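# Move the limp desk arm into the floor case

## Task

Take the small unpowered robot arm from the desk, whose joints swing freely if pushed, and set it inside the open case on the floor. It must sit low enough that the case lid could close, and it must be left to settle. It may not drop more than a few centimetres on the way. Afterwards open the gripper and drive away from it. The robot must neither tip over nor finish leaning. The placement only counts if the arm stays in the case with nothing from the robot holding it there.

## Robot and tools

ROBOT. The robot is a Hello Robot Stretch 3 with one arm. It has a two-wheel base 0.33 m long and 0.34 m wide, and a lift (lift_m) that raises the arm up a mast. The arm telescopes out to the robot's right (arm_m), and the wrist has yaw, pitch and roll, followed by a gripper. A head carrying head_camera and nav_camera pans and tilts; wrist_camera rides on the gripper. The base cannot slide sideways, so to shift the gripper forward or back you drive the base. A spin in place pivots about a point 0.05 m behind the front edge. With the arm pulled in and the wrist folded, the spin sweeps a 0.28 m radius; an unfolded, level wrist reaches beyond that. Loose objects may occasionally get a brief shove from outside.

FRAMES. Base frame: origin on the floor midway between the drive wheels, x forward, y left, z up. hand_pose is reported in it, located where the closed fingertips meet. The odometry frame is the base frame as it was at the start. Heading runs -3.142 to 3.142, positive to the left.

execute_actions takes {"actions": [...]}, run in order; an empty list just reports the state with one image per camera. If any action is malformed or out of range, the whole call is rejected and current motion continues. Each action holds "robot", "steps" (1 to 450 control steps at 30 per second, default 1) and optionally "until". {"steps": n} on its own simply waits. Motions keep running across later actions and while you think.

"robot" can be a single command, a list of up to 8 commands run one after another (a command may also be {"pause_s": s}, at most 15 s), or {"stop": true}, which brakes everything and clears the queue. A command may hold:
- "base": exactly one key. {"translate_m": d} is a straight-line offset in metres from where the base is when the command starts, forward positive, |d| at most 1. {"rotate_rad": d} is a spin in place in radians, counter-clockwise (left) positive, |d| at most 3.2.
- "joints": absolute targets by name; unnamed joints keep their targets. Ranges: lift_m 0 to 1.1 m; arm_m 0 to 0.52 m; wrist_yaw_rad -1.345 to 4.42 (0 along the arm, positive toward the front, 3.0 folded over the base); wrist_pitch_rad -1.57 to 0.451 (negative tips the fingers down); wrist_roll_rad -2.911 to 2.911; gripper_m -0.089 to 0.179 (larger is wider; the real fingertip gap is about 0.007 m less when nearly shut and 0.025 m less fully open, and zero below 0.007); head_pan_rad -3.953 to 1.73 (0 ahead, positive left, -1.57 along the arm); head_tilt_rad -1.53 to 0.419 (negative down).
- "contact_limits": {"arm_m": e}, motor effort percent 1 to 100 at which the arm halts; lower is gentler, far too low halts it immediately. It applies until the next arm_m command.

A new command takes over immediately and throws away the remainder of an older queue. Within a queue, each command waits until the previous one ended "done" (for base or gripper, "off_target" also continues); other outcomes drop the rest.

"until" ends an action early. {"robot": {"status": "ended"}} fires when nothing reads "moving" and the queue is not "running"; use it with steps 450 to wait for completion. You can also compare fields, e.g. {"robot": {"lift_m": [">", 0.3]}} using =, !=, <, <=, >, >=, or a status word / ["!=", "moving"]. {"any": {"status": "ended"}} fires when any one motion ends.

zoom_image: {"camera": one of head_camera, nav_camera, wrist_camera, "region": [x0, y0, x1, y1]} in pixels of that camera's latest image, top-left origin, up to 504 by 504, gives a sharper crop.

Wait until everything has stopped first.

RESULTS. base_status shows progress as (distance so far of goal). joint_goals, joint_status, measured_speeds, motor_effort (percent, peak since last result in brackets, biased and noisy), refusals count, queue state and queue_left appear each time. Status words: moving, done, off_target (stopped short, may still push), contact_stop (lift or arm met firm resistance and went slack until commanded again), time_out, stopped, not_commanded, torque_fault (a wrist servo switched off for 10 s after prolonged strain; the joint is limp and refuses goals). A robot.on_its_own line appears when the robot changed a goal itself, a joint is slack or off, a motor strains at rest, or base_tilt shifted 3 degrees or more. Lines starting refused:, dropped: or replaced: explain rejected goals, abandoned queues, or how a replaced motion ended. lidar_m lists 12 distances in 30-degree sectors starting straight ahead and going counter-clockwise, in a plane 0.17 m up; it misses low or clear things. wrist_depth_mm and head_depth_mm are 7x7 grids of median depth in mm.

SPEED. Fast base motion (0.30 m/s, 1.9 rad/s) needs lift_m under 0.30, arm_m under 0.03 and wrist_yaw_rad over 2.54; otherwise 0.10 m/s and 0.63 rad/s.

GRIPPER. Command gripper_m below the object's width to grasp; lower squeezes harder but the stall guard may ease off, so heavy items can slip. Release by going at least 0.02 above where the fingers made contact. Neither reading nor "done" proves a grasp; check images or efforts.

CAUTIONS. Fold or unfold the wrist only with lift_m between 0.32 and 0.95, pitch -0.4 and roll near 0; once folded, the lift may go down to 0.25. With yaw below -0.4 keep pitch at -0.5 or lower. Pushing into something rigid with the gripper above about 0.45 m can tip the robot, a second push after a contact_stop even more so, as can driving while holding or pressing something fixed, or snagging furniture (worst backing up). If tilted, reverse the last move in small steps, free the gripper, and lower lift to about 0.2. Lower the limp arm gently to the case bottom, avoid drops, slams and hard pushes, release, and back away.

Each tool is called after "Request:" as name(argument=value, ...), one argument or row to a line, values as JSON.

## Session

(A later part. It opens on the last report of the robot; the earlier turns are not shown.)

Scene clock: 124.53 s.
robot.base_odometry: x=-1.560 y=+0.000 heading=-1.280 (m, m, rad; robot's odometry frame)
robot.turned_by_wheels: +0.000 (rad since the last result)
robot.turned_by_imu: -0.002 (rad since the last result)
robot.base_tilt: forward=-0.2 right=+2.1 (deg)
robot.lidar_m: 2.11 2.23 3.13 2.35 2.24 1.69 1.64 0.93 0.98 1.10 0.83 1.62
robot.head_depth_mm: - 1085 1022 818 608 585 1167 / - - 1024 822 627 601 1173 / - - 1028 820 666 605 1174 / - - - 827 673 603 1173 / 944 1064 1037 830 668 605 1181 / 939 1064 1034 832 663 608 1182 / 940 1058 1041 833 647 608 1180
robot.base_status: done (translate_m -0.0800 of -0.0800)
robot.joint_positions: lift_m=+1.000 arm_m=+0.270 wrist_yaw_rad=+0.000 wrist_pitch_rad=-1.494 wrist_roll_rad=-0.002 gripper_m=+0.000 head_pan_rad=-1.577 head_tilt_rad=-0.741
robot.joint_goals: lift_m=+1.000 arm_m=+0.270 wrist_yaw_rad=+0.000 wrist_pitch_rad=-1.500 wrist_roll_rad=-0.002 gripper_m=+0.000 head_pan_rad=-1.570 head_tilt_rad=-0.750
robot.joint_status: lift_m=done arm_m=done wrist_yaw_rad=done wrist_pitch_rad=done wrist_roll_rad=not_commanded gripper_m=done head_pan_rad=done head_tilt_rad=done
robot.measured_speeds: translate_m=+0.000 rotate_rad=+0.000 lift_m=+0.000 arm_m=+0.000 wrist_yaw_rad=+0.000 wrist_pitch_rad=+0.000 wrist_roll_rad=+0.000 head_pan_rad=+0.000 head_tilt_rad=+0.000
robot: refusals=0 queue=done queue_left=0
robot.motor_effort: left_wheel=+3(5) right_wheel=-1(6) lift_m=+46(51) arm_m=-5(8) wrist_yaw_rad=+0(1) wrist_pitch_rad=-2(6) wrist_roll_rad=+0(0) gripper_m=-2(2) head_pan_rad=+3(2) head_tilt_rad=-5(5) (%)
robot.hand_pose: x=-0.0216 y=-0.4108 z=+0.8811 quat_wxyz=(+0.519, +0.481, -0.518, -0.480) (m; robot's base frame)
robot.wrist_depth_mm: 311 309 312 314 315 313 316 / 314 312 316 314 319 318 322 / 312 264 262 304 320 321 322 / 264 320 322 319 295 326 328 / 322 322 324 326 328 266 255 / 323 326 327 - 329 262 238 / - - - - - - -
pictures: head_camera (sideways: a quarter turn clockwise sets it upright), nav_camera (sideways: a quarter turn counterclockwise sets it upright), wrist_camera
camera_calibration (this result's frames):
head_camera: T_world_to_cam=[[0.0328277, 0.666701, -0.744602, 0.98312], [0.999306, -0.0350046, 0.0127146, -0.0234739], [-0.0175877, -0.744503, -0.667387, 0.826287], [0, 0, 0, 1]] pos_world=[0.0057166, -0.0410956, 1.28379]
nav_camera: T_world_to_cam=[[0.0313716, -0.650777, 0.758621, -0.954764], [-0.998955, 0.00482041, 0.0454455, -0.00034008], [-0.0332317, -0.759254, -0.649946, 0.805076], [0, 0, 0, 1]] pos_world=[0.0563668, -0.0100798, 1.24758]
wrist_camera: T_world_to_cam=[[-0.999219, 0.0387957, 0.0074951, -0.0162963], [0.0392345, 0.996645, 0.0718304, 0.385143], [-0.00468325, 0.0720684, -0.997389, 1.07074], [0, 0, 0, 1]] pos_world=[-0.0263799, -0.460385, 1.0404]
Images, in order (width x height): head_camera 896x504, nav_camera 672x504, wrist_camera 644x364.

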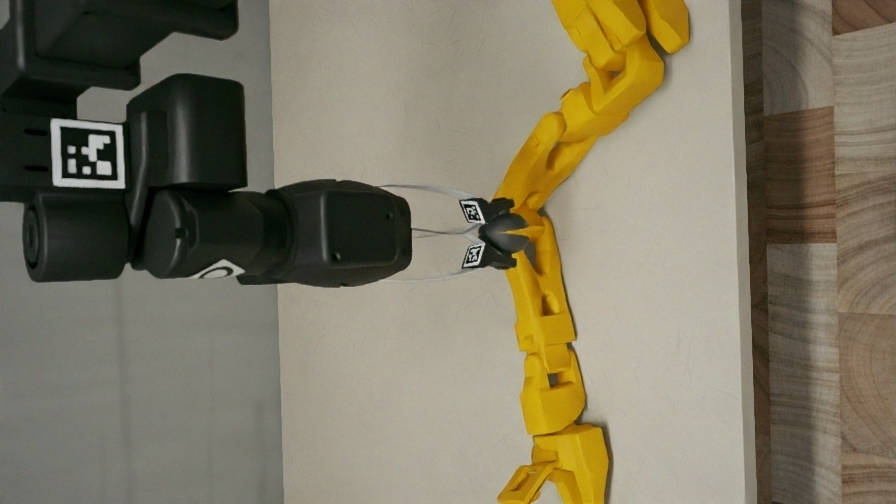

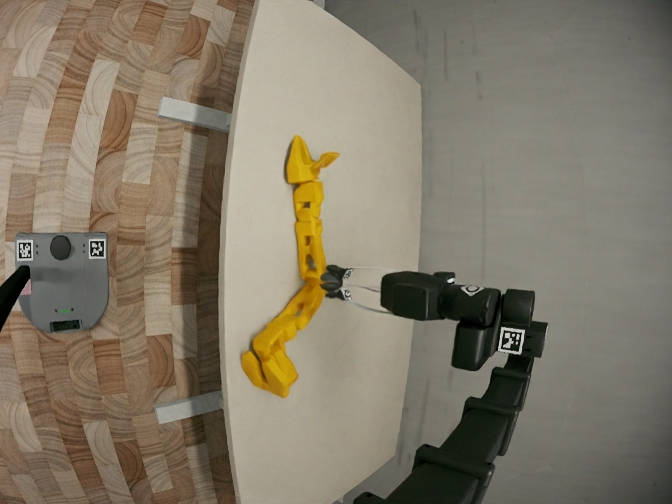

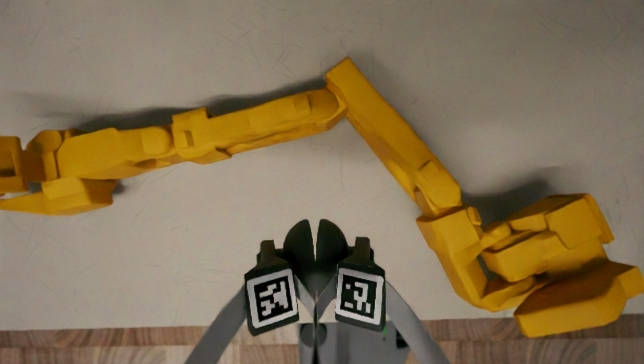

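Request:
execute_actions(
  actions=[
    {"robot":[{"joints":{"lift_m":0.872},"base":{"translate_m":-0.02}},{"joints":{"arm_m":0.5}}],"steps":450,"until":{"robot":{"status":"ended"}}},
  ],
)

Scene clock: 136.20 s.
robot.base_odometry: x=-1.566 y=+0.019 heading=-1.280 (m, m, rad; robot's odometry frame)
robot.turned_by_wheels: +0.000 (rad since the last result)
robot.turned_by_imu: -0.002 (rad since the last result)
robot.base_tilt: forward=+0.0 right=+2.0 (deg)
robot.lidar_m: 2.12 2.25 3.16 2.35 2.21 1.66 1.61 0.92 0.95 1.09 0.85 1.61
robot.head_depth_mm: 948 1068 1094 - 656 600 1172 / 939 1025 - 757 684 600 1166 / 937 - 1025 787 688 602 1169 / 941 - - 800 689 603 1180 / 944 1063 1035 785 690 605 1178 / 941 1052 1032 769 693 607 1179 / 940 1062 1039 833 697 608 1188
robot.base_status: done (translate_m -0.0200 of -0.0200)
robot.joint_positions: lift_m=+0.872 arm_m=+0.500 wrist_yaw_rad=+0.000 wrist_pitch_rad=-1.515 wrist_roll_rad=-0.002 gripper_m=+0.000 head_pan_rad=-1.577 head_tilt_rad=-0.741
robot.joint_goals: lift_m=+0.872 arm_m=+0.500 wrist_yaw_rad=+0.000 wrist_pitch_rad=-1.500 wrist_roll_rad=-0.002 gripper_m=+0.000 head_pan_rad=-1.570 head_tilt_rad=-0.750
robot.joint_status: lift_m=done arm_m=done wrist_yaw_rad=done wrist_pitch_rad=done wrist_roll_rad=not_commanded gripper_m=done head_pan_rad=done head_tilt_rad=done
robot.measured_speeds: translate_m=+0.000 rotate_rad=+0.000 lift_m=+0.000 arm_m=+0.000 wrist_yaw_rad=+0.000 wrist_pitch_rad=+0.000 wrist_roll_rad=+0.000 head_pan_rad=+0.000 head_tilt_rad=+0.000
robot: refusals=0 queue=done queue_left=0
robot.motor_effort: left_wheel=+3(4) right_wheel=-2(5) lift_m=+29(47) arm_m=+5(5) wrist_yaw_rad=+0(1) wrist_pitch_rad=+6(10) wrist_roll_rad=+0(0) gripper_m=-2(3) head_pan_rad=+3(2) head_tilt_rad=-5(5) (%)
robot.hand_pose: x=-0.0216 y=-0.6348 z=+0.7538 quat_wxyz=(+0.514, +0.486, -0.513, -0.486) (m; robot's base frame)
robot.wrist_depth_mm: 183 184 184 184 185 187 188 / 185 185 187 188 188 189 190 / 188 188 188 136 191 192 194 / 189 190 191 137 132 195 195 / 192 191 132 193 132 125 199 / 141 138 196 - 198 125 134 / 138 198 199 201 201 202 128
pictures: head_camera (sideways: a quarter turn clockwise sets it upright), nav_camera (sideways: a quarter turn counterclockwise sets it upright), wrist_camera
camera_calibration (this result's frames):
head_camera: T_world_to_cam=[[0.0328278, 0.666713, -0.744591, 0.983106], [0.999306, -0.0350049, 0.0127141, -0.0234733], [-0.0175877, -0.744492, -0.6674, 0.826303], [0, 0, 0, 1]] pos_world=[0.0057166, -0.0410953, 1.28378]
nav_camera: T_world_to_cam=[[0.0313715, -0.65079, 0.75861, -0.95475], [-0.998955, 0.00481977, 0.0454454, -0.000340052], [-0.0332317, -0.759243, -0.649958, 0.805093], [0, 0, 0, 1]] pos_world=[0.0563668, -0.0100789, 1.24757]
wrist_camera: T_world_to_cam=[[-0.999219, 0.038632, 0.0082951, -0.00735976], [0.0392339, 0.99495, 0.0923861, 0.600957], [-0.00468415, 0.0926394, -0.995689, 0.971772], [0, 0, 0, 1]] pos_world=[-0.02638, -0.687662, 0.912124]
Images, in order (width x height): head_camera 896x504, nav_camera 672x504, wrist_camera 644x364.

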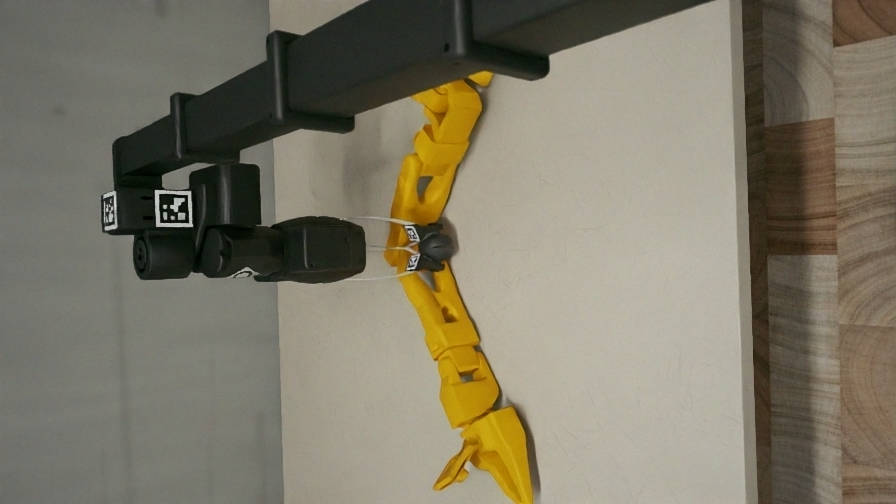

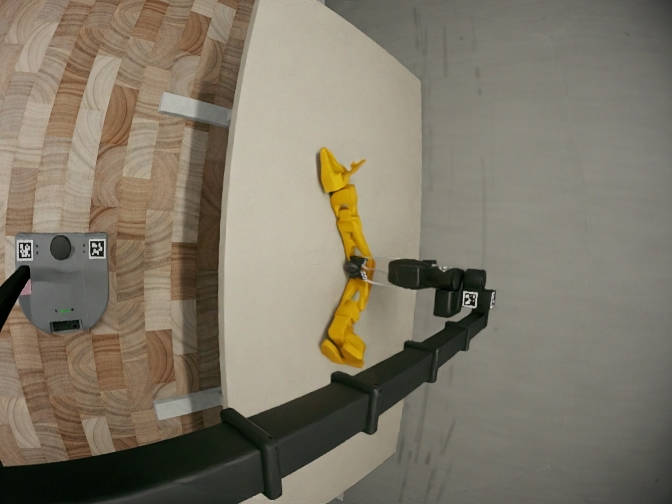

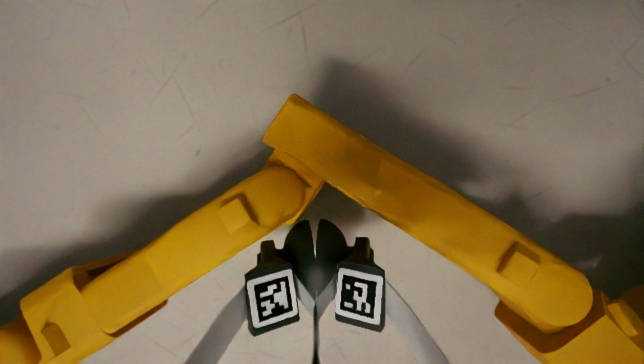

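Request:
execute_actions(
  actions=[
    {"robot":[{"joints":{"arm_m":0.485}},{"joints":{"lift_m":0.97}},{"joints":{"arm_m":0.5,"wrist_pitch_rad":-1.38,"wrist_roll_rad":-1.0,"gripper_m":0.10},"base":{"translate_m":-0.037}}],"steps":450,"until":{"robot":{"status":"ended"}}},
  ],
)

Scene clock: 203.10 s.
robot.base_odometry: x=-1.576 y=+0.055 heading=-1.280 (m, m, rad; robot's odometry frame)
robot.turned_by_wheels: +0.000 (rad since the last result)
robot.turned_by_imu: -0.002 (rad since the last result)
robot.base_tilt: forward=-0.1 right=+2.0 (deg)
robot.lidar_m: 2.16 2.28 3.24 2.33 2.16 1.62 1.58 0.89 0.90 1.09 0.87 1.62
robot.head_depth_mm: 916 - 1019 800 681 601 1167 / - 1089 1019 749 684 600 1170 / - 1068 1025 760 688 603 1177 / - - 992 801 690 603 1175 / 941 1057 1035 790 690 604 1175 / 940 1062 1040 771 694 607 1187 / 937 1056 1040 830 694 608 1180
robot.base_status: done (translate_m -0.0370 of -0.0370)
robot.joint_positions: lift_m=+0.970 arm_m=+0.500 wrist_yaw_rad=+0.000 wrist_pitch_rad=-1.386 wrist_roll_rad=-0.997 gripper_m=+0.100 head_pan_rad=-1.577 head_tilt_rad=-0.741
robot.joint_goals: lift_m=+0.970 arm_m=+0.500 wrist_yaw_rad=+0.000 wrist_pitch_rad=-1.380 wrist_roll_rad=-1.000 gripper_m=+0.100 head_pan_rad=-1.570 head_tilt_rad=-0.750
robot.joint_status: lift_m=done arm_m=done wrist_yaw_rad=done wrist_pitch_rad=done wrist_roll_rad=done gripper_m=done head_pan_rad=done head_tilt_rad=done
robot.measured_speeds: translate_m=+0.000 rotate_rad=+0.000 lift_m=+0.000 arm_m=+0.000 wrist_yaw_rad=+0.000 wrist_pitch_rad=+0.000 wrist_roll_rad=+0.000 head_pan_rad=+0.000 head_tilt_rad=+0.000
robot: refusals=0 queue=done queue_left=0
robot.motor_effort: left_wheel=+3(4) right_wheel=-1(5) lift_m=+46(48) arm_m=+4(5) wrist_yaw_rad=+1(1) wrist_pitch_rad=+2(6) wrist_roll_rad=-1(3) gripper_m=+0(81) head_pan_rad=+4(3) head_tilt_rad=-5(5) (%)
robot.hand_pose: x=-0.0215 y=-0.6681 z=+0.8521 quat_wxyz=(+0.738, +0.613, -0.217, -0.181) (m; robot's base frame)
robot.wrist_depth_mm: 257 265 277 292 308 324 346 / 210 265 279 294 309 323 346 / 256 219 281 296 308 329 352 / 258 269 275 297 311 330 350 / 259 268 283 297 312 335 351 / 262 269 290 297 312 341 355 / 265 274 288 301 317 337 357
pictures: head_camera (sideways: a quarter turn clockwise sets it upright), nav_camera (sideways: a quarter turn counterclockwise sets it upright), wrist_camera
camera_calibration (this result's frames):
head_camera: T_world_to_cam=[[0.0328278, 0.666713, -0.744591, 0.983106], [0.999306, -0.0350049, 0.0127141, -0.0234733], [-0.0175877, -0.744492, -0.6674, 0.826303], [0, 0, 0, 1]] pos_world=[0.0057166, -0.0410953, 1.28378]
nav_camera: T_world_to_cam=[[0.0313715, -0.65079, 0.75861, -0.95475], [-0.998955, 0.00481977, 0.0454454, -0.000340052], [-0.0332317, -0.759243, -0.649958, 0.805093], [0, 0, 0, 1]] pos_world=[0.0563668, -0.0100789, 1.24757]
wrist_camera: T_world_to_cam=[[-0.575976, -0.801763, 0.159463, -0.687959], [-0.807634, 0.588281, 0.0406623, 0.379251], [-0.126411, -0.105367, -0.986366, 0.929849], [0, 0, 0, 1]] pos_world=[0.0275907, -0.676711, 1.01145]
Images, in order (width x height): head_camera 896x504, nav_camera 672x504, wrist_camera 644x364.

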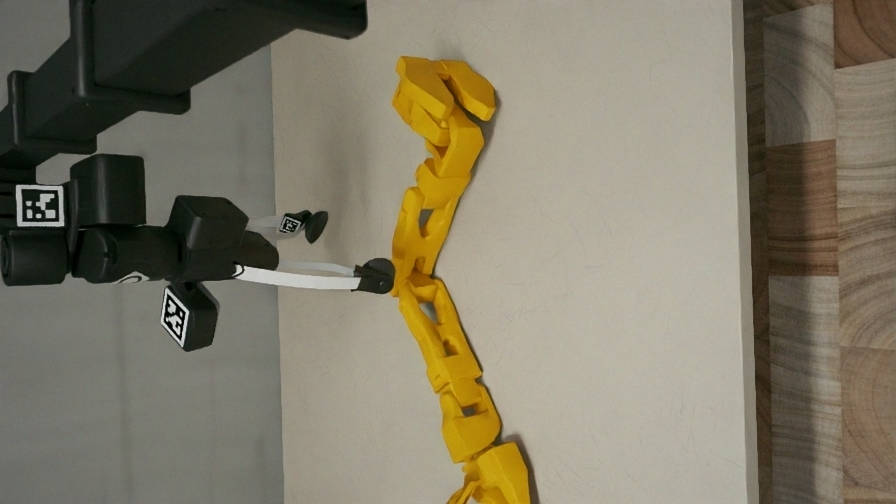

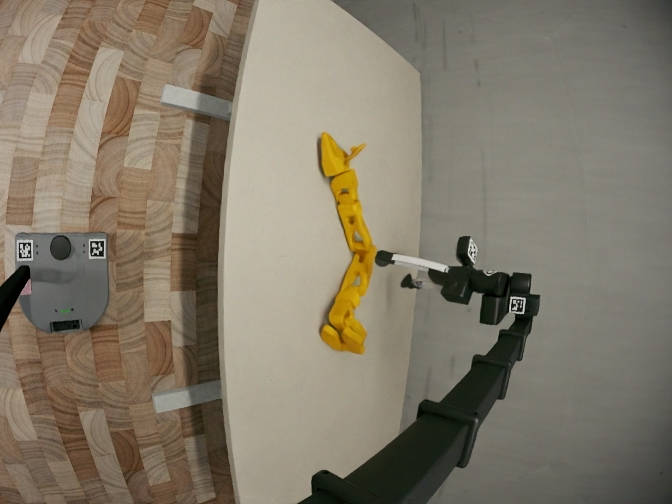

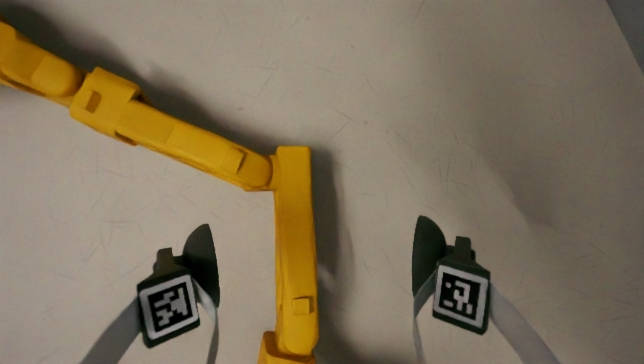

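Request:
execute_actions(
  actions=[
    {"robot":[{"joints":{"lift_m":0.875}},{"joints":{"gripper_m":-0.04}}],"steps":450,"until":{"robot":{"status":"ended"}}},
    {"robot":{"joints":{"wrist_roll_rad":0,"arm_m":0.47}},"steps":450,"until":{"robot":{"status":"ended"}}},
  ],
)

Scene clock: 215.03 s.
robot.base_odometry: x=-1.576 y=+0.055 heading=-1.280 (m, m, rad; robot's odometry frame)
robot.turned_by_wheels: +0.000 (rad since the last result)
robot.turned_by_imu: -0.002 (rad since the last result)
robot.base_tilt: forward=-0.1 right=+2.1 (deg)
robot.lidar_m: 2.16 2.30 3.24 2.34 2.16 1.62 1.58 0.89 0.89 1.09 0.87 1.62
robot.head_depth_mm: 941 1064 1071 - 654 600 1166 / 936 1021 - 805 685 602 1173 / 944 - 1025 820 641 602 1175 / 941 1028 - 781 659 605 1172 / 942 1057 1042 807 694 604 1174 / 941 1061 1040 808 691 607 1179 / 936 1052 1042 810 695 607 1182
robot.base_status: done (translate_m -0.0370 of -0.0370)
robot.joint_positions: lift_m=+0.875 arm_m=+0.470 wrist_yaw_rad=+0.000 wrist_pitch_rad=-1.388 wrist_roll_rad=-0.007 gripper_m=-0.033 head_pan_rad=-1.577 head_tilt_rad=-0.741
robot.joint_goals: lift_m=+0.875 arm_m=+0.470 wrist_yaw_rad=+0.000 wrist_pitch_rad=-1.380 wrist_roll_rad=+0.000 gripper_m=-0.034 head_pan_rad=-1.570 head_tilt_rad=-0.750
robot.joint_status: lift_m=done arm_m=done wrist_yaw_rad=done wrist_pitch_rad=done wrist_roll_rad=done gripper_m=done head_pan_rad=done head_tilt_rad=done
robot.measured_speeds: translate_m=+0.000 rotate_rad=+0.000 lift_m=+0.000 arm_m=+0.000 wrist_yaw_rad=+0.000 wrist_pitch_rad=+0.000 wrist_roll_rad=+0.000 head_pan_rad=+0.000 head_tilt_rad=+0.000
robot: refusals=0 queue=done queue_left=0
robot.on_its_own: gripper_m is held at -0.034, not at your -0.040, by its stall guard, which is still easing
robot.motor_effort: left_wheel=+3(3) right_wheel=-1(2) lift_m=+32(47) arm_m=-6(7) wrist_yaw_rad=+1(13) wrist_pitch_rad=+3(5) wrist_roll_rad=+3(11) gripper_m=-9(100) head_pan_rad=+3(3) head_tilt_rad=-5(5) (%)
robot.hand_pose: x=-0.0216 y=-0.6382 z=+0.7576 quat_wxyz=(+0.546, +0.454, -0.541, -0.451) (m; robot's base frame)
robot.wrist_depth_mm: 203 203 203 206 206 206 208 / 202 201 202 204 205 205 208 / 171 200 202 203 203 204 205 / 142 140 142 144 203 203 204 / 197 198 199 140 200 201 203 / 197 197 199 133 200 200 202 / 194 194 196 129 198 198 199
pictures: head_camera (sideways: a quarter turn clockwise sets it upright), nav_camera (sideways: a quarter turn counterclockwise sets it upright), wrist_camera
camera_calibration (this result's frames):
head_camera: T_world_to_cam=[[0.0328277, 0.666713, -0.744591, 0.983106], [0.999306, -0.0350048, 0.0127141, -0.0234733], [-0.0175876, -0.744492, -0.6674, 0.826303], [0, 0, 0, 1]] pos_world=[0.0057166, -0.0410953, 1.28378]
nav_camera: T_world_to_cam=[[0.0313716, -0.65079, 0.75861, -0.95475], [-0.998955, 0.00481965, 0.0454454, -0.000340052], [-0.0332316, -0.759243, -0.649958, 0.805093], [0, 0, 0, 1]] pos_world=[0.0563668, -0.0100789, 1.24757]
wrist_camera: T_world_to_cam=[[-0.999414, 0.0339386, 0.00434803, -0.00727018], [0.0337688, 0.998834, -0.0344932, 0.702476], [-0.00551361, -0.0343262, -0.999395, 0.89757], [0, 0, 0, 1]] pos_world=[-0.0260389, -0.6706, 0.92129]
Images, in order (width x height): head_camera 896x504, nav_camera 672x504, wrist_camera 644x364.

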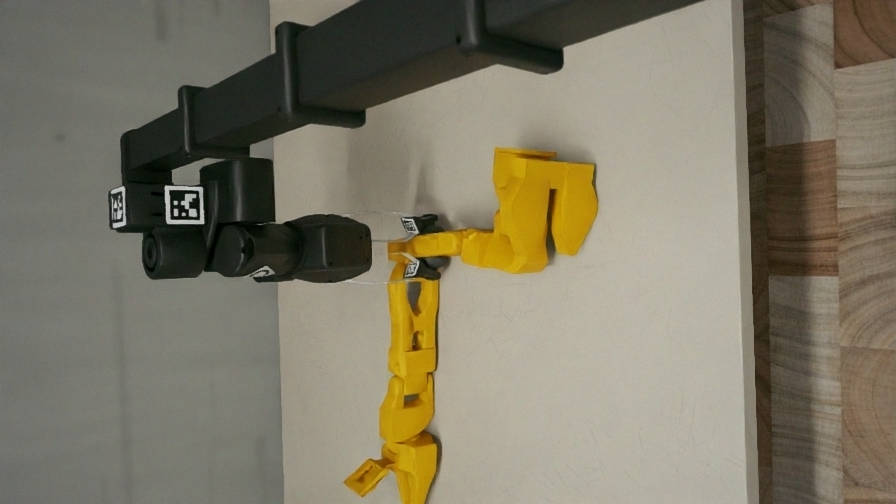

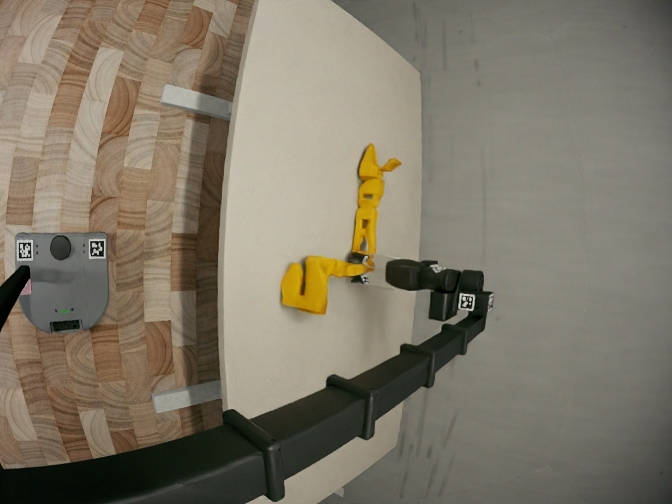

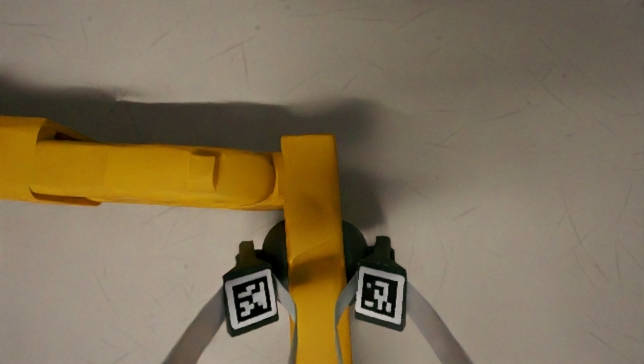

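Request:
execute_actions(
  actions=[
    {"robot":[{"joints":{"wrist_roll_rad":0.7,"arm_m":0.44,"wrist_pitch_rad":-1.5}},{"joints":{"wrist_roll_rad":1.5,"arm_m":0.38}}],"steps":450,"until":{"robot":{"status":"ended"}}},
  ],
)

Scene clock: 225.63 s.
robot.base_odometry: x=-1.576 y=+0.055 heading=-1.280 (m, m, rad; robot's odometry frame)
robot.turned_by_wheels: +0.000 (rad since the last result)
robot.turned_by_imu: -0.001 (rad since the last result)
robot.base_tilt: forward=-0.1 right=+2.1 (deg)
robot.lidar_m: 2.16 2.29 3.24 2.33 2.17 1.62 1.58 0.89 0.89 1.09 0.87 1.62
robot.head_depth_mm: 942 1071 1094 - 684 600 1178 / 944 1024 987 799 688 602 1173 / 946 1027 - 787 690 602 1175 / 939 1023 - 806 688 603 1173 / 943 1064 1033 825 690 605 1180 / 940 1061 1037 833 646 607 1177 / 929 1058 1036 834 660 609 1182
robot.base_status: done (translate_m -0.0370 of -0.0370)
robot.joint_positions: lift_m=+0.875 arm_m=+0.380 wrist_yaw_rad=+0.000 wrist_pitch_rad=-1.498 wrist_roll_rad=+1.499 gripper_m=-0.030 head_pan_rad=-1.577 head_tilt_rad=-0.741
robot.joint_goals: lift_m=+0.875 arm_m=+0.380 wrist_yaw_rad=+0.000 wrist_pitch_rad=-1.500 wrist_roll_rad=+1.500 gripper_m=-0.031 head_pan_rad=-1.570 head_tilt_rad=-0.750
robot.joint_status: lift_m=done arm_m=done wrist_yaw_rad=done wrist_pitch_rad=done wrist_roll_rad=done gripper_m=done head_pan_rad=done head_tilt_rad=done
robot.measured_speeds: translate_m=+0.000 rotate_rad=+0.000 lift_m=+0.000 arm_m=+0.000 wrist_yaw_rad=+0.000 wrist_pitch_rad=+0.000 wrist_roll_rad=+0.000 head_pan_rad=+0.000 head_tilt_rad=+0.000
robot: refusals=0 queue=done queue_left=0
robot.on_its_own: gripper_m is held at -0.031, not at your -0.040, by its stall guard, which is not easing now
robot.motor_effort: left_wheel=+3(5) right_wheel=-2(4) lift_m=+32(32) arm_m=-6(7) wrist_yaw_rad=+0(7) wrist_pitch_rad=-1(6) wrist_roll_rad=+0(11) gripper_m=-22(22) head_pan_rad=+3(3) head_tilt_rad=-5(5) (%)
robot.hand_pose: x=-0.0216 y=-0.5195 z=+0.7566 quat_wxyz=(+0.026, +0.024, -0.731, -0.681) (m; robot's base frame)
robot.wrist_depth_mm: 190 187 184 181 178 175 172 / 195 191 188 185 182 179 175 / 154 194 192 188 185 182 178 / 142 138 137 138 190 186 182 / 209 205 202 138 194 190 188 / 214 212 208 135 198 196 193 / 221 216 212 133 205 199 195
pictures: head_camera (sideways: a quarter turn clockwise sets it upright), nav_camera (sideways: a quarter turn counterclockwise sets it upright), wrist_camera
camera_calibration (this result's frames):
head_camera: T_world_to_cam=[[0.0328277, 0.666713, -0.744591, 0.983105], [0.999306, -0.0350047, 0.0127141, -0.0234733], [-0.0175875, -0.744492, -0.6674, 0.826303], [0, 0, 0, 1]] pos_world=[0.00571661, -0.0410953, 1.28378]
nav_camera: T_world_to_cam=[[0.0313716, -0.65079, 0.75861, -0.95475], [-0.998955, 0.00481952, 0.0454454, -0.000340052], [-0.0332316, -0.759243, -0.649959, 0.805093], [0, 0, 0, 1]] pos_world=[0.0563668, -0.0100789, 1.24757]
wrist_camera: T_world_to_cam=[[-0.0315665, 0.997589, -0.0618091, 0.560355], [0.988805, 0.0401921, 0.143702, -0.0283489], [0.14584, -0.056581, -0.987689, 0.883491], [0, 0, 0, 1]] pos_world=[-0.083128, -0.507875, 0.911323]
Images, in order (width x height): head_camera 896x504, nav_camera 672x504, wrist_camera 644x364.

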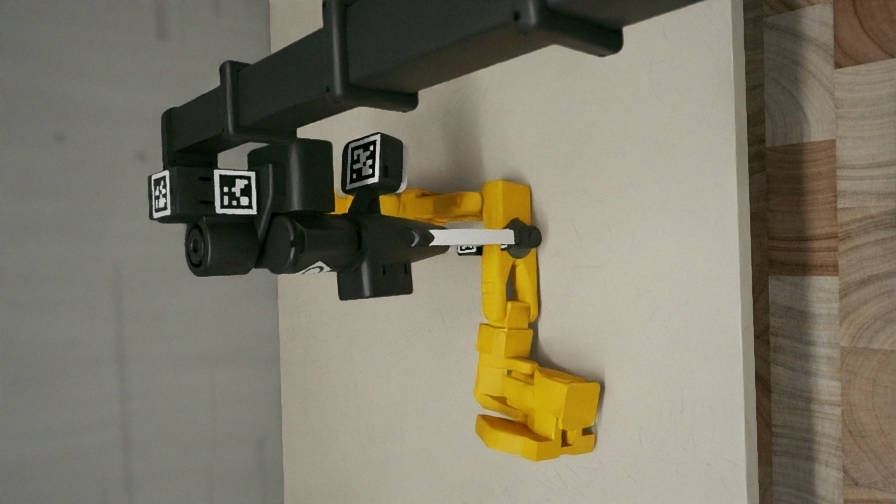

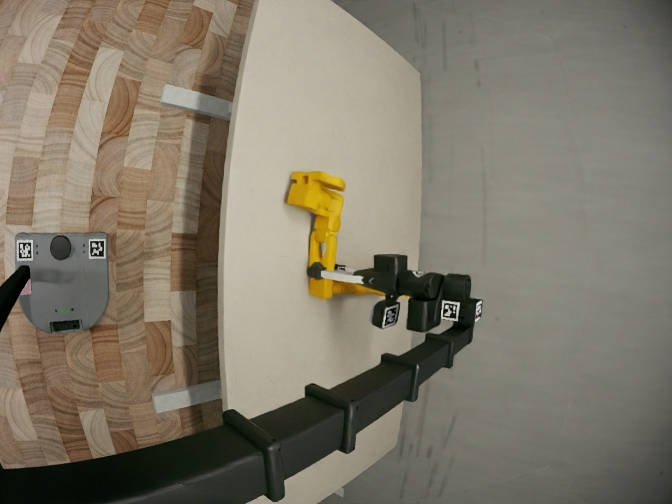

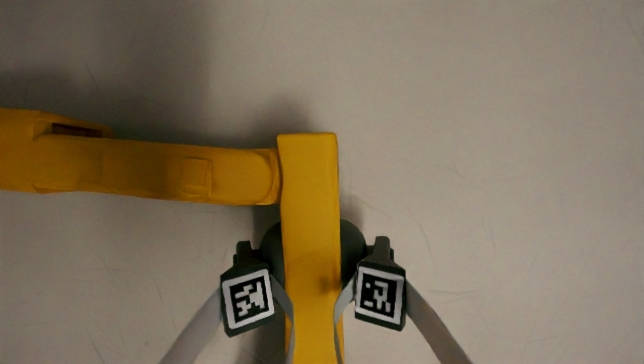

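Request:
execute_actions(
  actions=[
    {"robot":[{"joints":{"gripper_m":0.07}},{"base":{"translate_m":0.05}},{"joints":{"gripper_m":-0.03}},{"base":{"translate_m":-0.25}}],"steps":450,"until":{"robot":{"status":"ended"}}},
  ],
)

Scene clock: 240.80 s.
robot.base_odometry: x=-1.634 y=+0.246 heading=-1.280 (m, m, rad; robot's odometry frame)
robot.turned_by_wheels: +0.000 (rad since the last result)
robot.turned_by_imu: -0.001 (rad since the last result)
robot.base_tilt: forward=-0.1 right=+2.0 (deg)
robot.lidar_m: 2.36 2.51 3.55 2.30 1.89 1.42 1.38 1.45 0.76 1.09 1.14 1.01
robot.head_depth_mm: 940 1049 1095 - 683 601 1167 / 934 1016 990 801 686 602 1170 / 932 1019 - 777 687 603 1164 / 936 1015 - 802 689 604 1171 / 928 1048 1036 826 660 594 1178 / 932 1052 1036 830 661 593 1186 / 930 1045 1040 834 694 597 1175
robot.base_status: done (translate_m -0.2500 of -0.2500)
robot.joint_positions: lift_m=+0.875 arm_m=+0.380 wrist_yaw_rad=+0.001 wrist_pitch_rad=-1.500 wrist_roll_rad=+1.497 gripper_m=-0.029 head_pan_rad=-1.577 head_tilt_rad=-0.741
robot.joint_goals: lift_m=+0.875 arm_m=+0.380 wrist_yaw_rad=+0.000 wrist_pitch_rad=-1.500 wrist_roll_rad=+1.500 gripper_m=-0.030 head_pan_rad=-1.570 head_tilt_rad=-0.750
robot.joint_status: lift_m=done arm_m=done wrist_yaw_rad=done wrist_pitch_rad=done wrist_roll_rad=done gripper_m=done head_pan_rad=done head_tilt_rad=done
robot.measured_speeds: translate_m=+0.000 rotate_rad=+0.000 lift_m=+0.000 arm_m=+0.000 wrist_yaw_rad=+0.000 wrist_pitch_rad=+0.000 wrist_roll_rad=+0.000 head_pan_rad=+0.000 head_tilt_rad=+0.000
robot: refusals=0 queue=done queue_left=0
robot.motor_effort: left_wheel=+4(7) right_wheel=-3(6) lift_m=+33(32) arm_m=-4(6) wrist_yaw_rad=-1(1) wrist_pitch_rad=+0(2) wrist_roll_rad=+1(1) gripper_m=-21(97) head_pan_rad=+3(3) head_tilt_rad=-5(5) (%)
robot.hand_pose: x=-0.0216 y=-0.5189 z=+0.7566 quat_wxyz=(+0.028, +0.025, -0.731, -0.682) (m; robot's base frame)
robot.wrist_depth_mm: 134 131 138 130 178 175 172 / 149 135 133 130 182 178 175 / 198 195 192 130 185 182 179 / 203 200 196 128 190 186 183 / 208 205 201 125 194 190 187 / 214 211 208 125 198 195 192 / 219 216 212 127 205 199 195
pictures: head_camera (sideways: a quarter turn clockwise sets it upright), nav_camera (sideways: a quarter turn counterclockwise sets it upright), wrist_camera
camera_calibration (this result's frames):
head_camera: T_world_to_cam=[[0.0328277, 0.666713, -0.744591, 0.983106], [0.999306, -0.0350047, 0.0127141, -0.0234733], [-0.0175875, -0.744492, -0.6674, 0.826303], [0, 0, 0, 1]] pos_world=[0.00571661, -0.0410953, 1.28378]
nav_camera: T_world_to_cam=[[0.0313716, -0.650789, 0.75861, -0.95475], [-0.998955, 0.00481953, 0.0454454, -0.000340052], [-0.0332316, -0.759243, -0.649958, 0.805092], [0, 0, 0, 1]] pos_world=[0.0563668, -0.0100789, 1.24757]
wrist_camera: T_world_to_cam=[[-0.0346987, 0.997596, -0.0599852, 0.558286], [0.988696, 0.0430253, 0.143626, -0.0268439], [0.145861, -0.0543236, -0.987812, 0.884803], [0, 0, 0, 1]] pos_world=[-0.0831464, -0.507723, 0.911364]
Images, in order (width x height): head_camera 896x504, nav_camera 672x504, wrist_camera 644x364.

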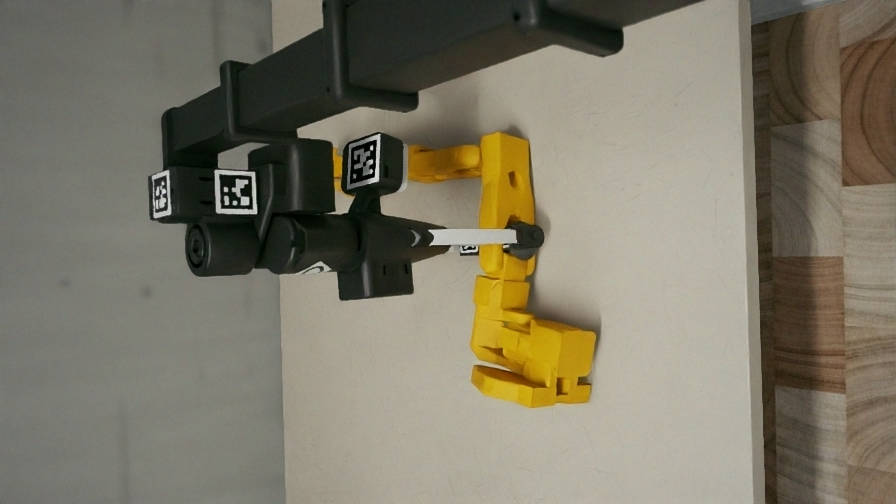

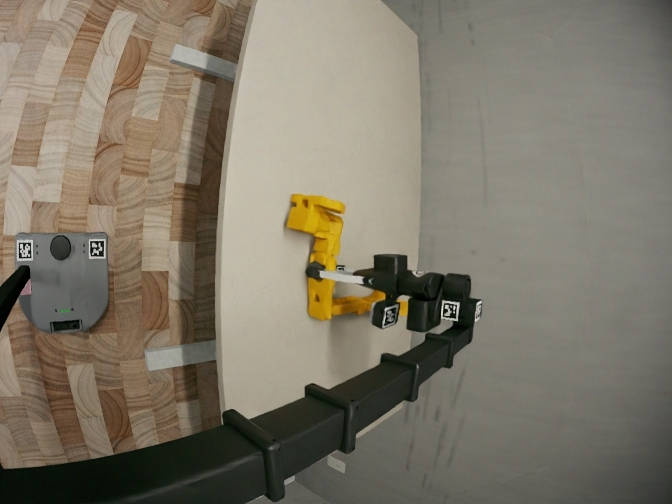

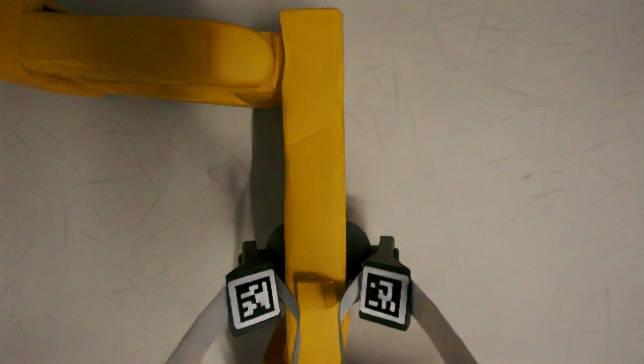

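Request:
execute_actions(
  actions=[
    {"robot":[{"joints":{"gripper_m":-0.05}},{"joints":{"lift_m":0.91},"base":{"translate_m":0.15}}],"steps":450,"until":{"robot":{"status":"ended"}}},
  ],
)

Scene clock: 257.60 s.
robot.base_odometry: x=-1.591 y=+0.103 heading=-1.280 (m, m, rad; robot's odometry frame)
robot.turned_by_wheels: +0.000 (rad since the last result)
robot.turned_by_imu: -0.003 (rad since the last result)
robot.base_tilt: forward=-0.1 right=+2.0 (deg)
robot.lidar_m: 2.21 2.34 3.31 2.34 2.09 1.57 1.53 0.88 0.86 1.09 0.90 1.62
robot.head_depth_mm: 940 1046 - 786 667 601 1164 / 945 - 990 819 684 602 1170 / 929 - 957 728 688 603 1169 / 940 - - 828 690 605 1177 / 941 1055 1036 671 676 608 1174 / 939 1056 1038 807 661 608 1173 / 937 1056 1033 838 696 596 1182
robot.base_status: done (translate_m +0.1500 of +0.1500)
robot.joint_positions: lift_m=+0.909 arm_m=+0.380 wrist_yaw_rad=+0.001 wrist_pitch_rad=-1.509 wrist_roll_rad=+1.499 gripper_m=-0.039 head_pan_rad=-1.577 head_tilt_rad=-0.741
robot.joint_goals: lift_m=+0.910 arm_m=+0.380 wrist_yaw_rad=+0.000 wrist_pitch_rad=-1.500 wrist_roll_rad=+1.500 gripper_m=-0.040 head_pan_rad=-1.570 head_tilt_rad=-0.750
robot.joint_status: lift_m=done arm_m=done wrist_yaw_rad=done wrist_pitch_rad=done wrist_roll_rad=done gripper_m=done head_pan_rad=done head_tilt_rad=done
robot.measured_speeds: translate_m=+0.000 rotate_rad=+0.000 lift_m=+0.000 arm_m=+0.000 wrist_yaw_rad=+0.000 wrist_pitch_rad=+0.000 wrist_roll_rad=+0.000 head_pan_rad=+0.000 head_tilt_rad=+0.000
robot: refusals=0 queue=done queue_left=0
robot.on_its_own: gripper_m is held at -0.040, not at your -0.050, by its stall guard, which is still easing
robot.motor_effort: left_wheel=+2(7) right_wheel=-2(2) lift_m=+53(51) arm_m=-4(4) wrist_yaw_rad=+0(0) wrist_pitch_rad=+4(4) wrist_roll_rad=+0(1) gripper_m=-25(97) head_pan_rad=+2(2) head_tilt_rad=-5(5) (%)
robot.hand_pose: x=-0.0216 y=-0.5167 z=+0.7909 quat_wxyz=(+0.027, +0.025, -0.728, -0.685) (m; robot's base frame)
robot.wrist_depth_mm: 158 216 214 211 210 208 204 / 158 152 144 142 215 212 208 / 231 230 225 140 220 216 214 / 237 236 231 134 224 221 217 / 244 240 238 130 229 227 222 / 251 248 244 127 234 232 228 / 255 253 248 134 242 238 233
pictures: head_camera (sideways: a quarter turn clockwise sets it upright), nav_camera (sideways: a quarter turn counterclockwise sets it upright), wrist_camera
camera_calibration (this result's frames):
head_camera: T_world_to_cam=[[0.0328279, 0.666713, -0.744591, 0.983105], [0.999306, -0.0350051, 0.0127141, -0.0234733], [-0.0175878, -0.744492, -0.6674, 0.826303], [0, 0, 0, 1]] pos_world=[0.00571659, -0.0410953, 1.28378]
nav_camera: T_world_to_cam=[[0.0313714, -0.65079, 0.75861, -0.95475], [-0.998955, 0.00481988, 0.0454454, -0.000340052], [-0.0332318, -0.759243, -0.649958, 0.805093], [0, 0, 0, 1]] pos_world=[0.0563668, -0.0100789, 1.24757]
wrist_camera: T_world_to_cam=[[-0.0323452, 0.998149, -0.051492, 0.551777], [0.988774, 0.0394756, 0.144109, -0.034082], [0.145875, -0.0462527, -0.988221, 0.923316], [0, 0, 0, 1]] pos_world=[-0.0831423, -0.506705, 0.945764]
Images, in order (width x height): head_camera 896x504, nav_camera 672x504, wrist_camera 644x364.

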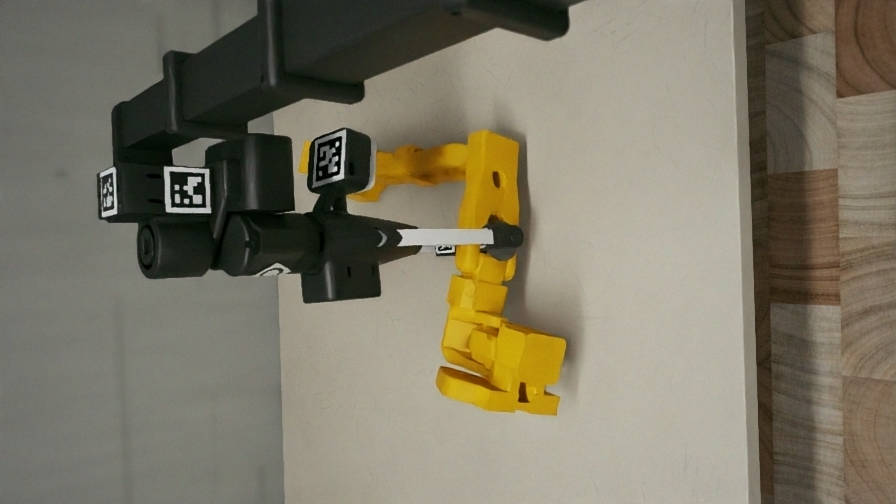

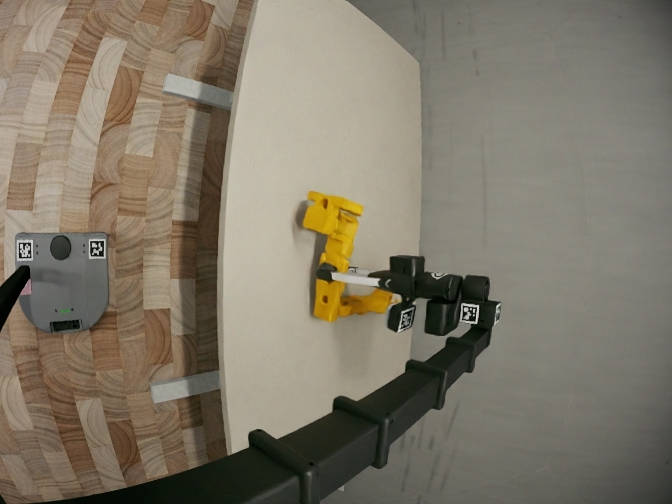

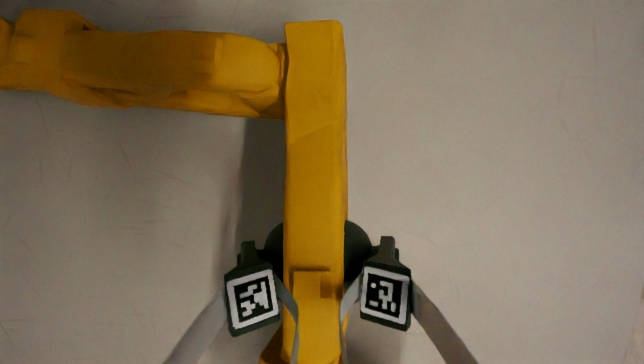

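Request:
execute_actions(
  actions=[
    {"robot":[{"joints":{"lift_m":0.935,"wrist_roll_rad":0,"arm_m":0.36}},{"joints":{"wrist_pitch_rad":-0.8,"arm_m":0.3}},{"pause_s":1}],"steps":450,"until":{"robot":{"status":"ended"}}},
  ],
)

Scene clock: 268.60 s.
robot.base_odometry: x=-1.591 y=+0.103 heading=-1.280 (m, m, rad; robot's odometry frame)
robot.turned_by_wheels: +0.000 (rad since the last result)
robot.turned_by_imu: -0.002 (rad since the last result)
robot.base_tilt: forward=-0.1 right=+2.0 (deg)
robot.lidar_m: 2.21 2.34 3.31 2.33 2.09 1.57 1.53 0.89 0.85 1.09 0.90 1.61
robot.head_depth_mm: 941 1021 - 796 685 601 1171 / 933 - 985 823 684 601 1166 / 925 - 958 613 671 603 1173 / 943 1005 - 635 686 604 1178 / 941 1051 932 831 690 605 1178 / 939 1058 936 833 694 604 1183 / 934 1048 798 834 694 598 1184
robot.base_status: done (translate_m +0.1500 of +0.1500)
robot.joint_positions: lift_m=+0.934 arm_m=+0.300 wrist_yaw_rad=+0.001 wrist_pitch_rad=-0.859 wrist_roll_rad=-0.016 gripper_m=-0.027 head_pan_rad=-1.577 head_tilt_rad=-0.741
robot.joint_goals: lift_m=+0.935 arm_m=+0.300 wrist_yaw_rad=+0.000 wrist_pitch_rad=-0.800 wrist_roll_rad=+0.000 gripper_m=-0.028 head_pan_rad=-1.570 head_tilt_rad=-0.750
robot.joint_status: lift_m=done arm_m=done wrist_yaw_rad=done wrist_pitch_rad=off_target wrist_roll_rad=done gripper_m=done head_pan_rad=done head_tilt_rad=done
robot.measured_speeds: translate_m=+0.000 rotate_rad=+0.000 lift_m=+0.000 arm_m=+0.000 wrist_yaw_rad=+0.000 wrist_pitch_rad=+0.000 wrist_roll_rad=+0.000 head_pan_rad=+0.000 head_tilt_rad=+0.000
robot: refusals=0 queue=dropped queue_left=0
robot.on_its_own: gripper_m is held at -0.028, not at your -0.050, by its stall guard, which is not easing now
robot.motor_effort: left_wheel=+2(3) right_wheel=-2(2) lift_m=+53(55) arm_m=-5(9) wrist_yaw_rad=+0(5) wrist_pitch_rad=+25(24) wrist_roll_rad=+7(7) gripper_m=-21(26) head_pan_rad=+3(2) head_tilt_rad=-5(4) (%)
robot.hand_pose: x=-0.0215 y=-0.5944 z=+0.8634 quat_wxyz=(+0.648, +0.297, -0.637, -0.292) (m; robot's base frame)
robot.wrist_depth_mm: 518 515 519 510 518 517 516 / 196 184 168 170 448 447 452 / 382 218 210 161 403 403 404 / 357 359 362 146 359 361 360 / 325 327 326 135 328 328 328 / 297 300 304 128 304 299 301 / 273 277 273 126 275 275 277
pictures: head_camera (sideways: a quarter turn clockwise sets it upright), nav_camera (sideways: a quarter turn counterclockwise sets it upright), wrist_camera
dropped: robot: command 1 of its queue: wrist_pitch_rad: off_target
camera_calibration (this result's frames):
head_camera: T_world_to_cam=[[0.0328279, 0.666722, -0.744584, 0.983096], [0.999306, -0.0350051, 0.0127138, -0.0234729], [-0.0175877, -0.744484, -0.667408, 0.826314], [0, 0, 0, 1]] pos_world=[0.0057166, -0.0410951, 1.28378]
nav_camera: T_world_to_cam=[[0.0313714, -0.650798, 0.758602, -0.954741], [-0.998955, 0.00481926, 0.0454454, -0.000340033], [-0.0332317, -0.759236, -0.649967, 0.805104], [0, 0, 0, 1]] pos_world=[0.0563668, -0.0100783, 1.24757]
wrist_camera: T_world_to_cam=[[-0.999692, 0.0236491, -0.00752623, -0.00493383], [0.0240143, 0.845226, -0.533869, 1.00201], [-0.00626415, -0.533885, -0.845534, 0.575062], [0, 0, 0, 1]] pos_world=[-0.0253927, -0.539796, 1.02114]
Images, in order (width x height): head_camera 896x504, nav_camera 672x504, wrist_camera 644x364.

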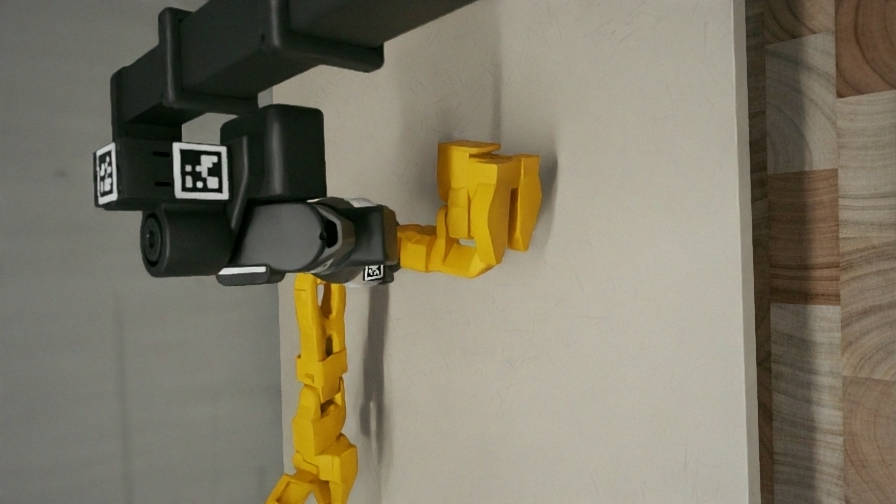

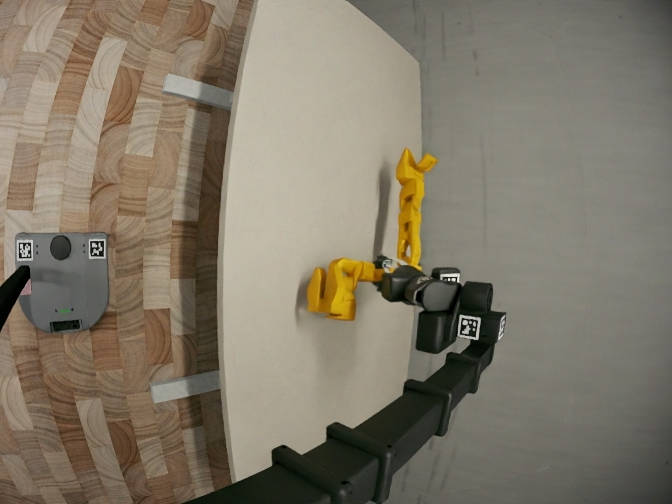

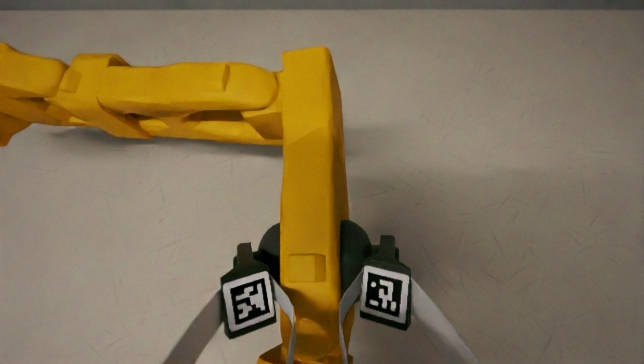

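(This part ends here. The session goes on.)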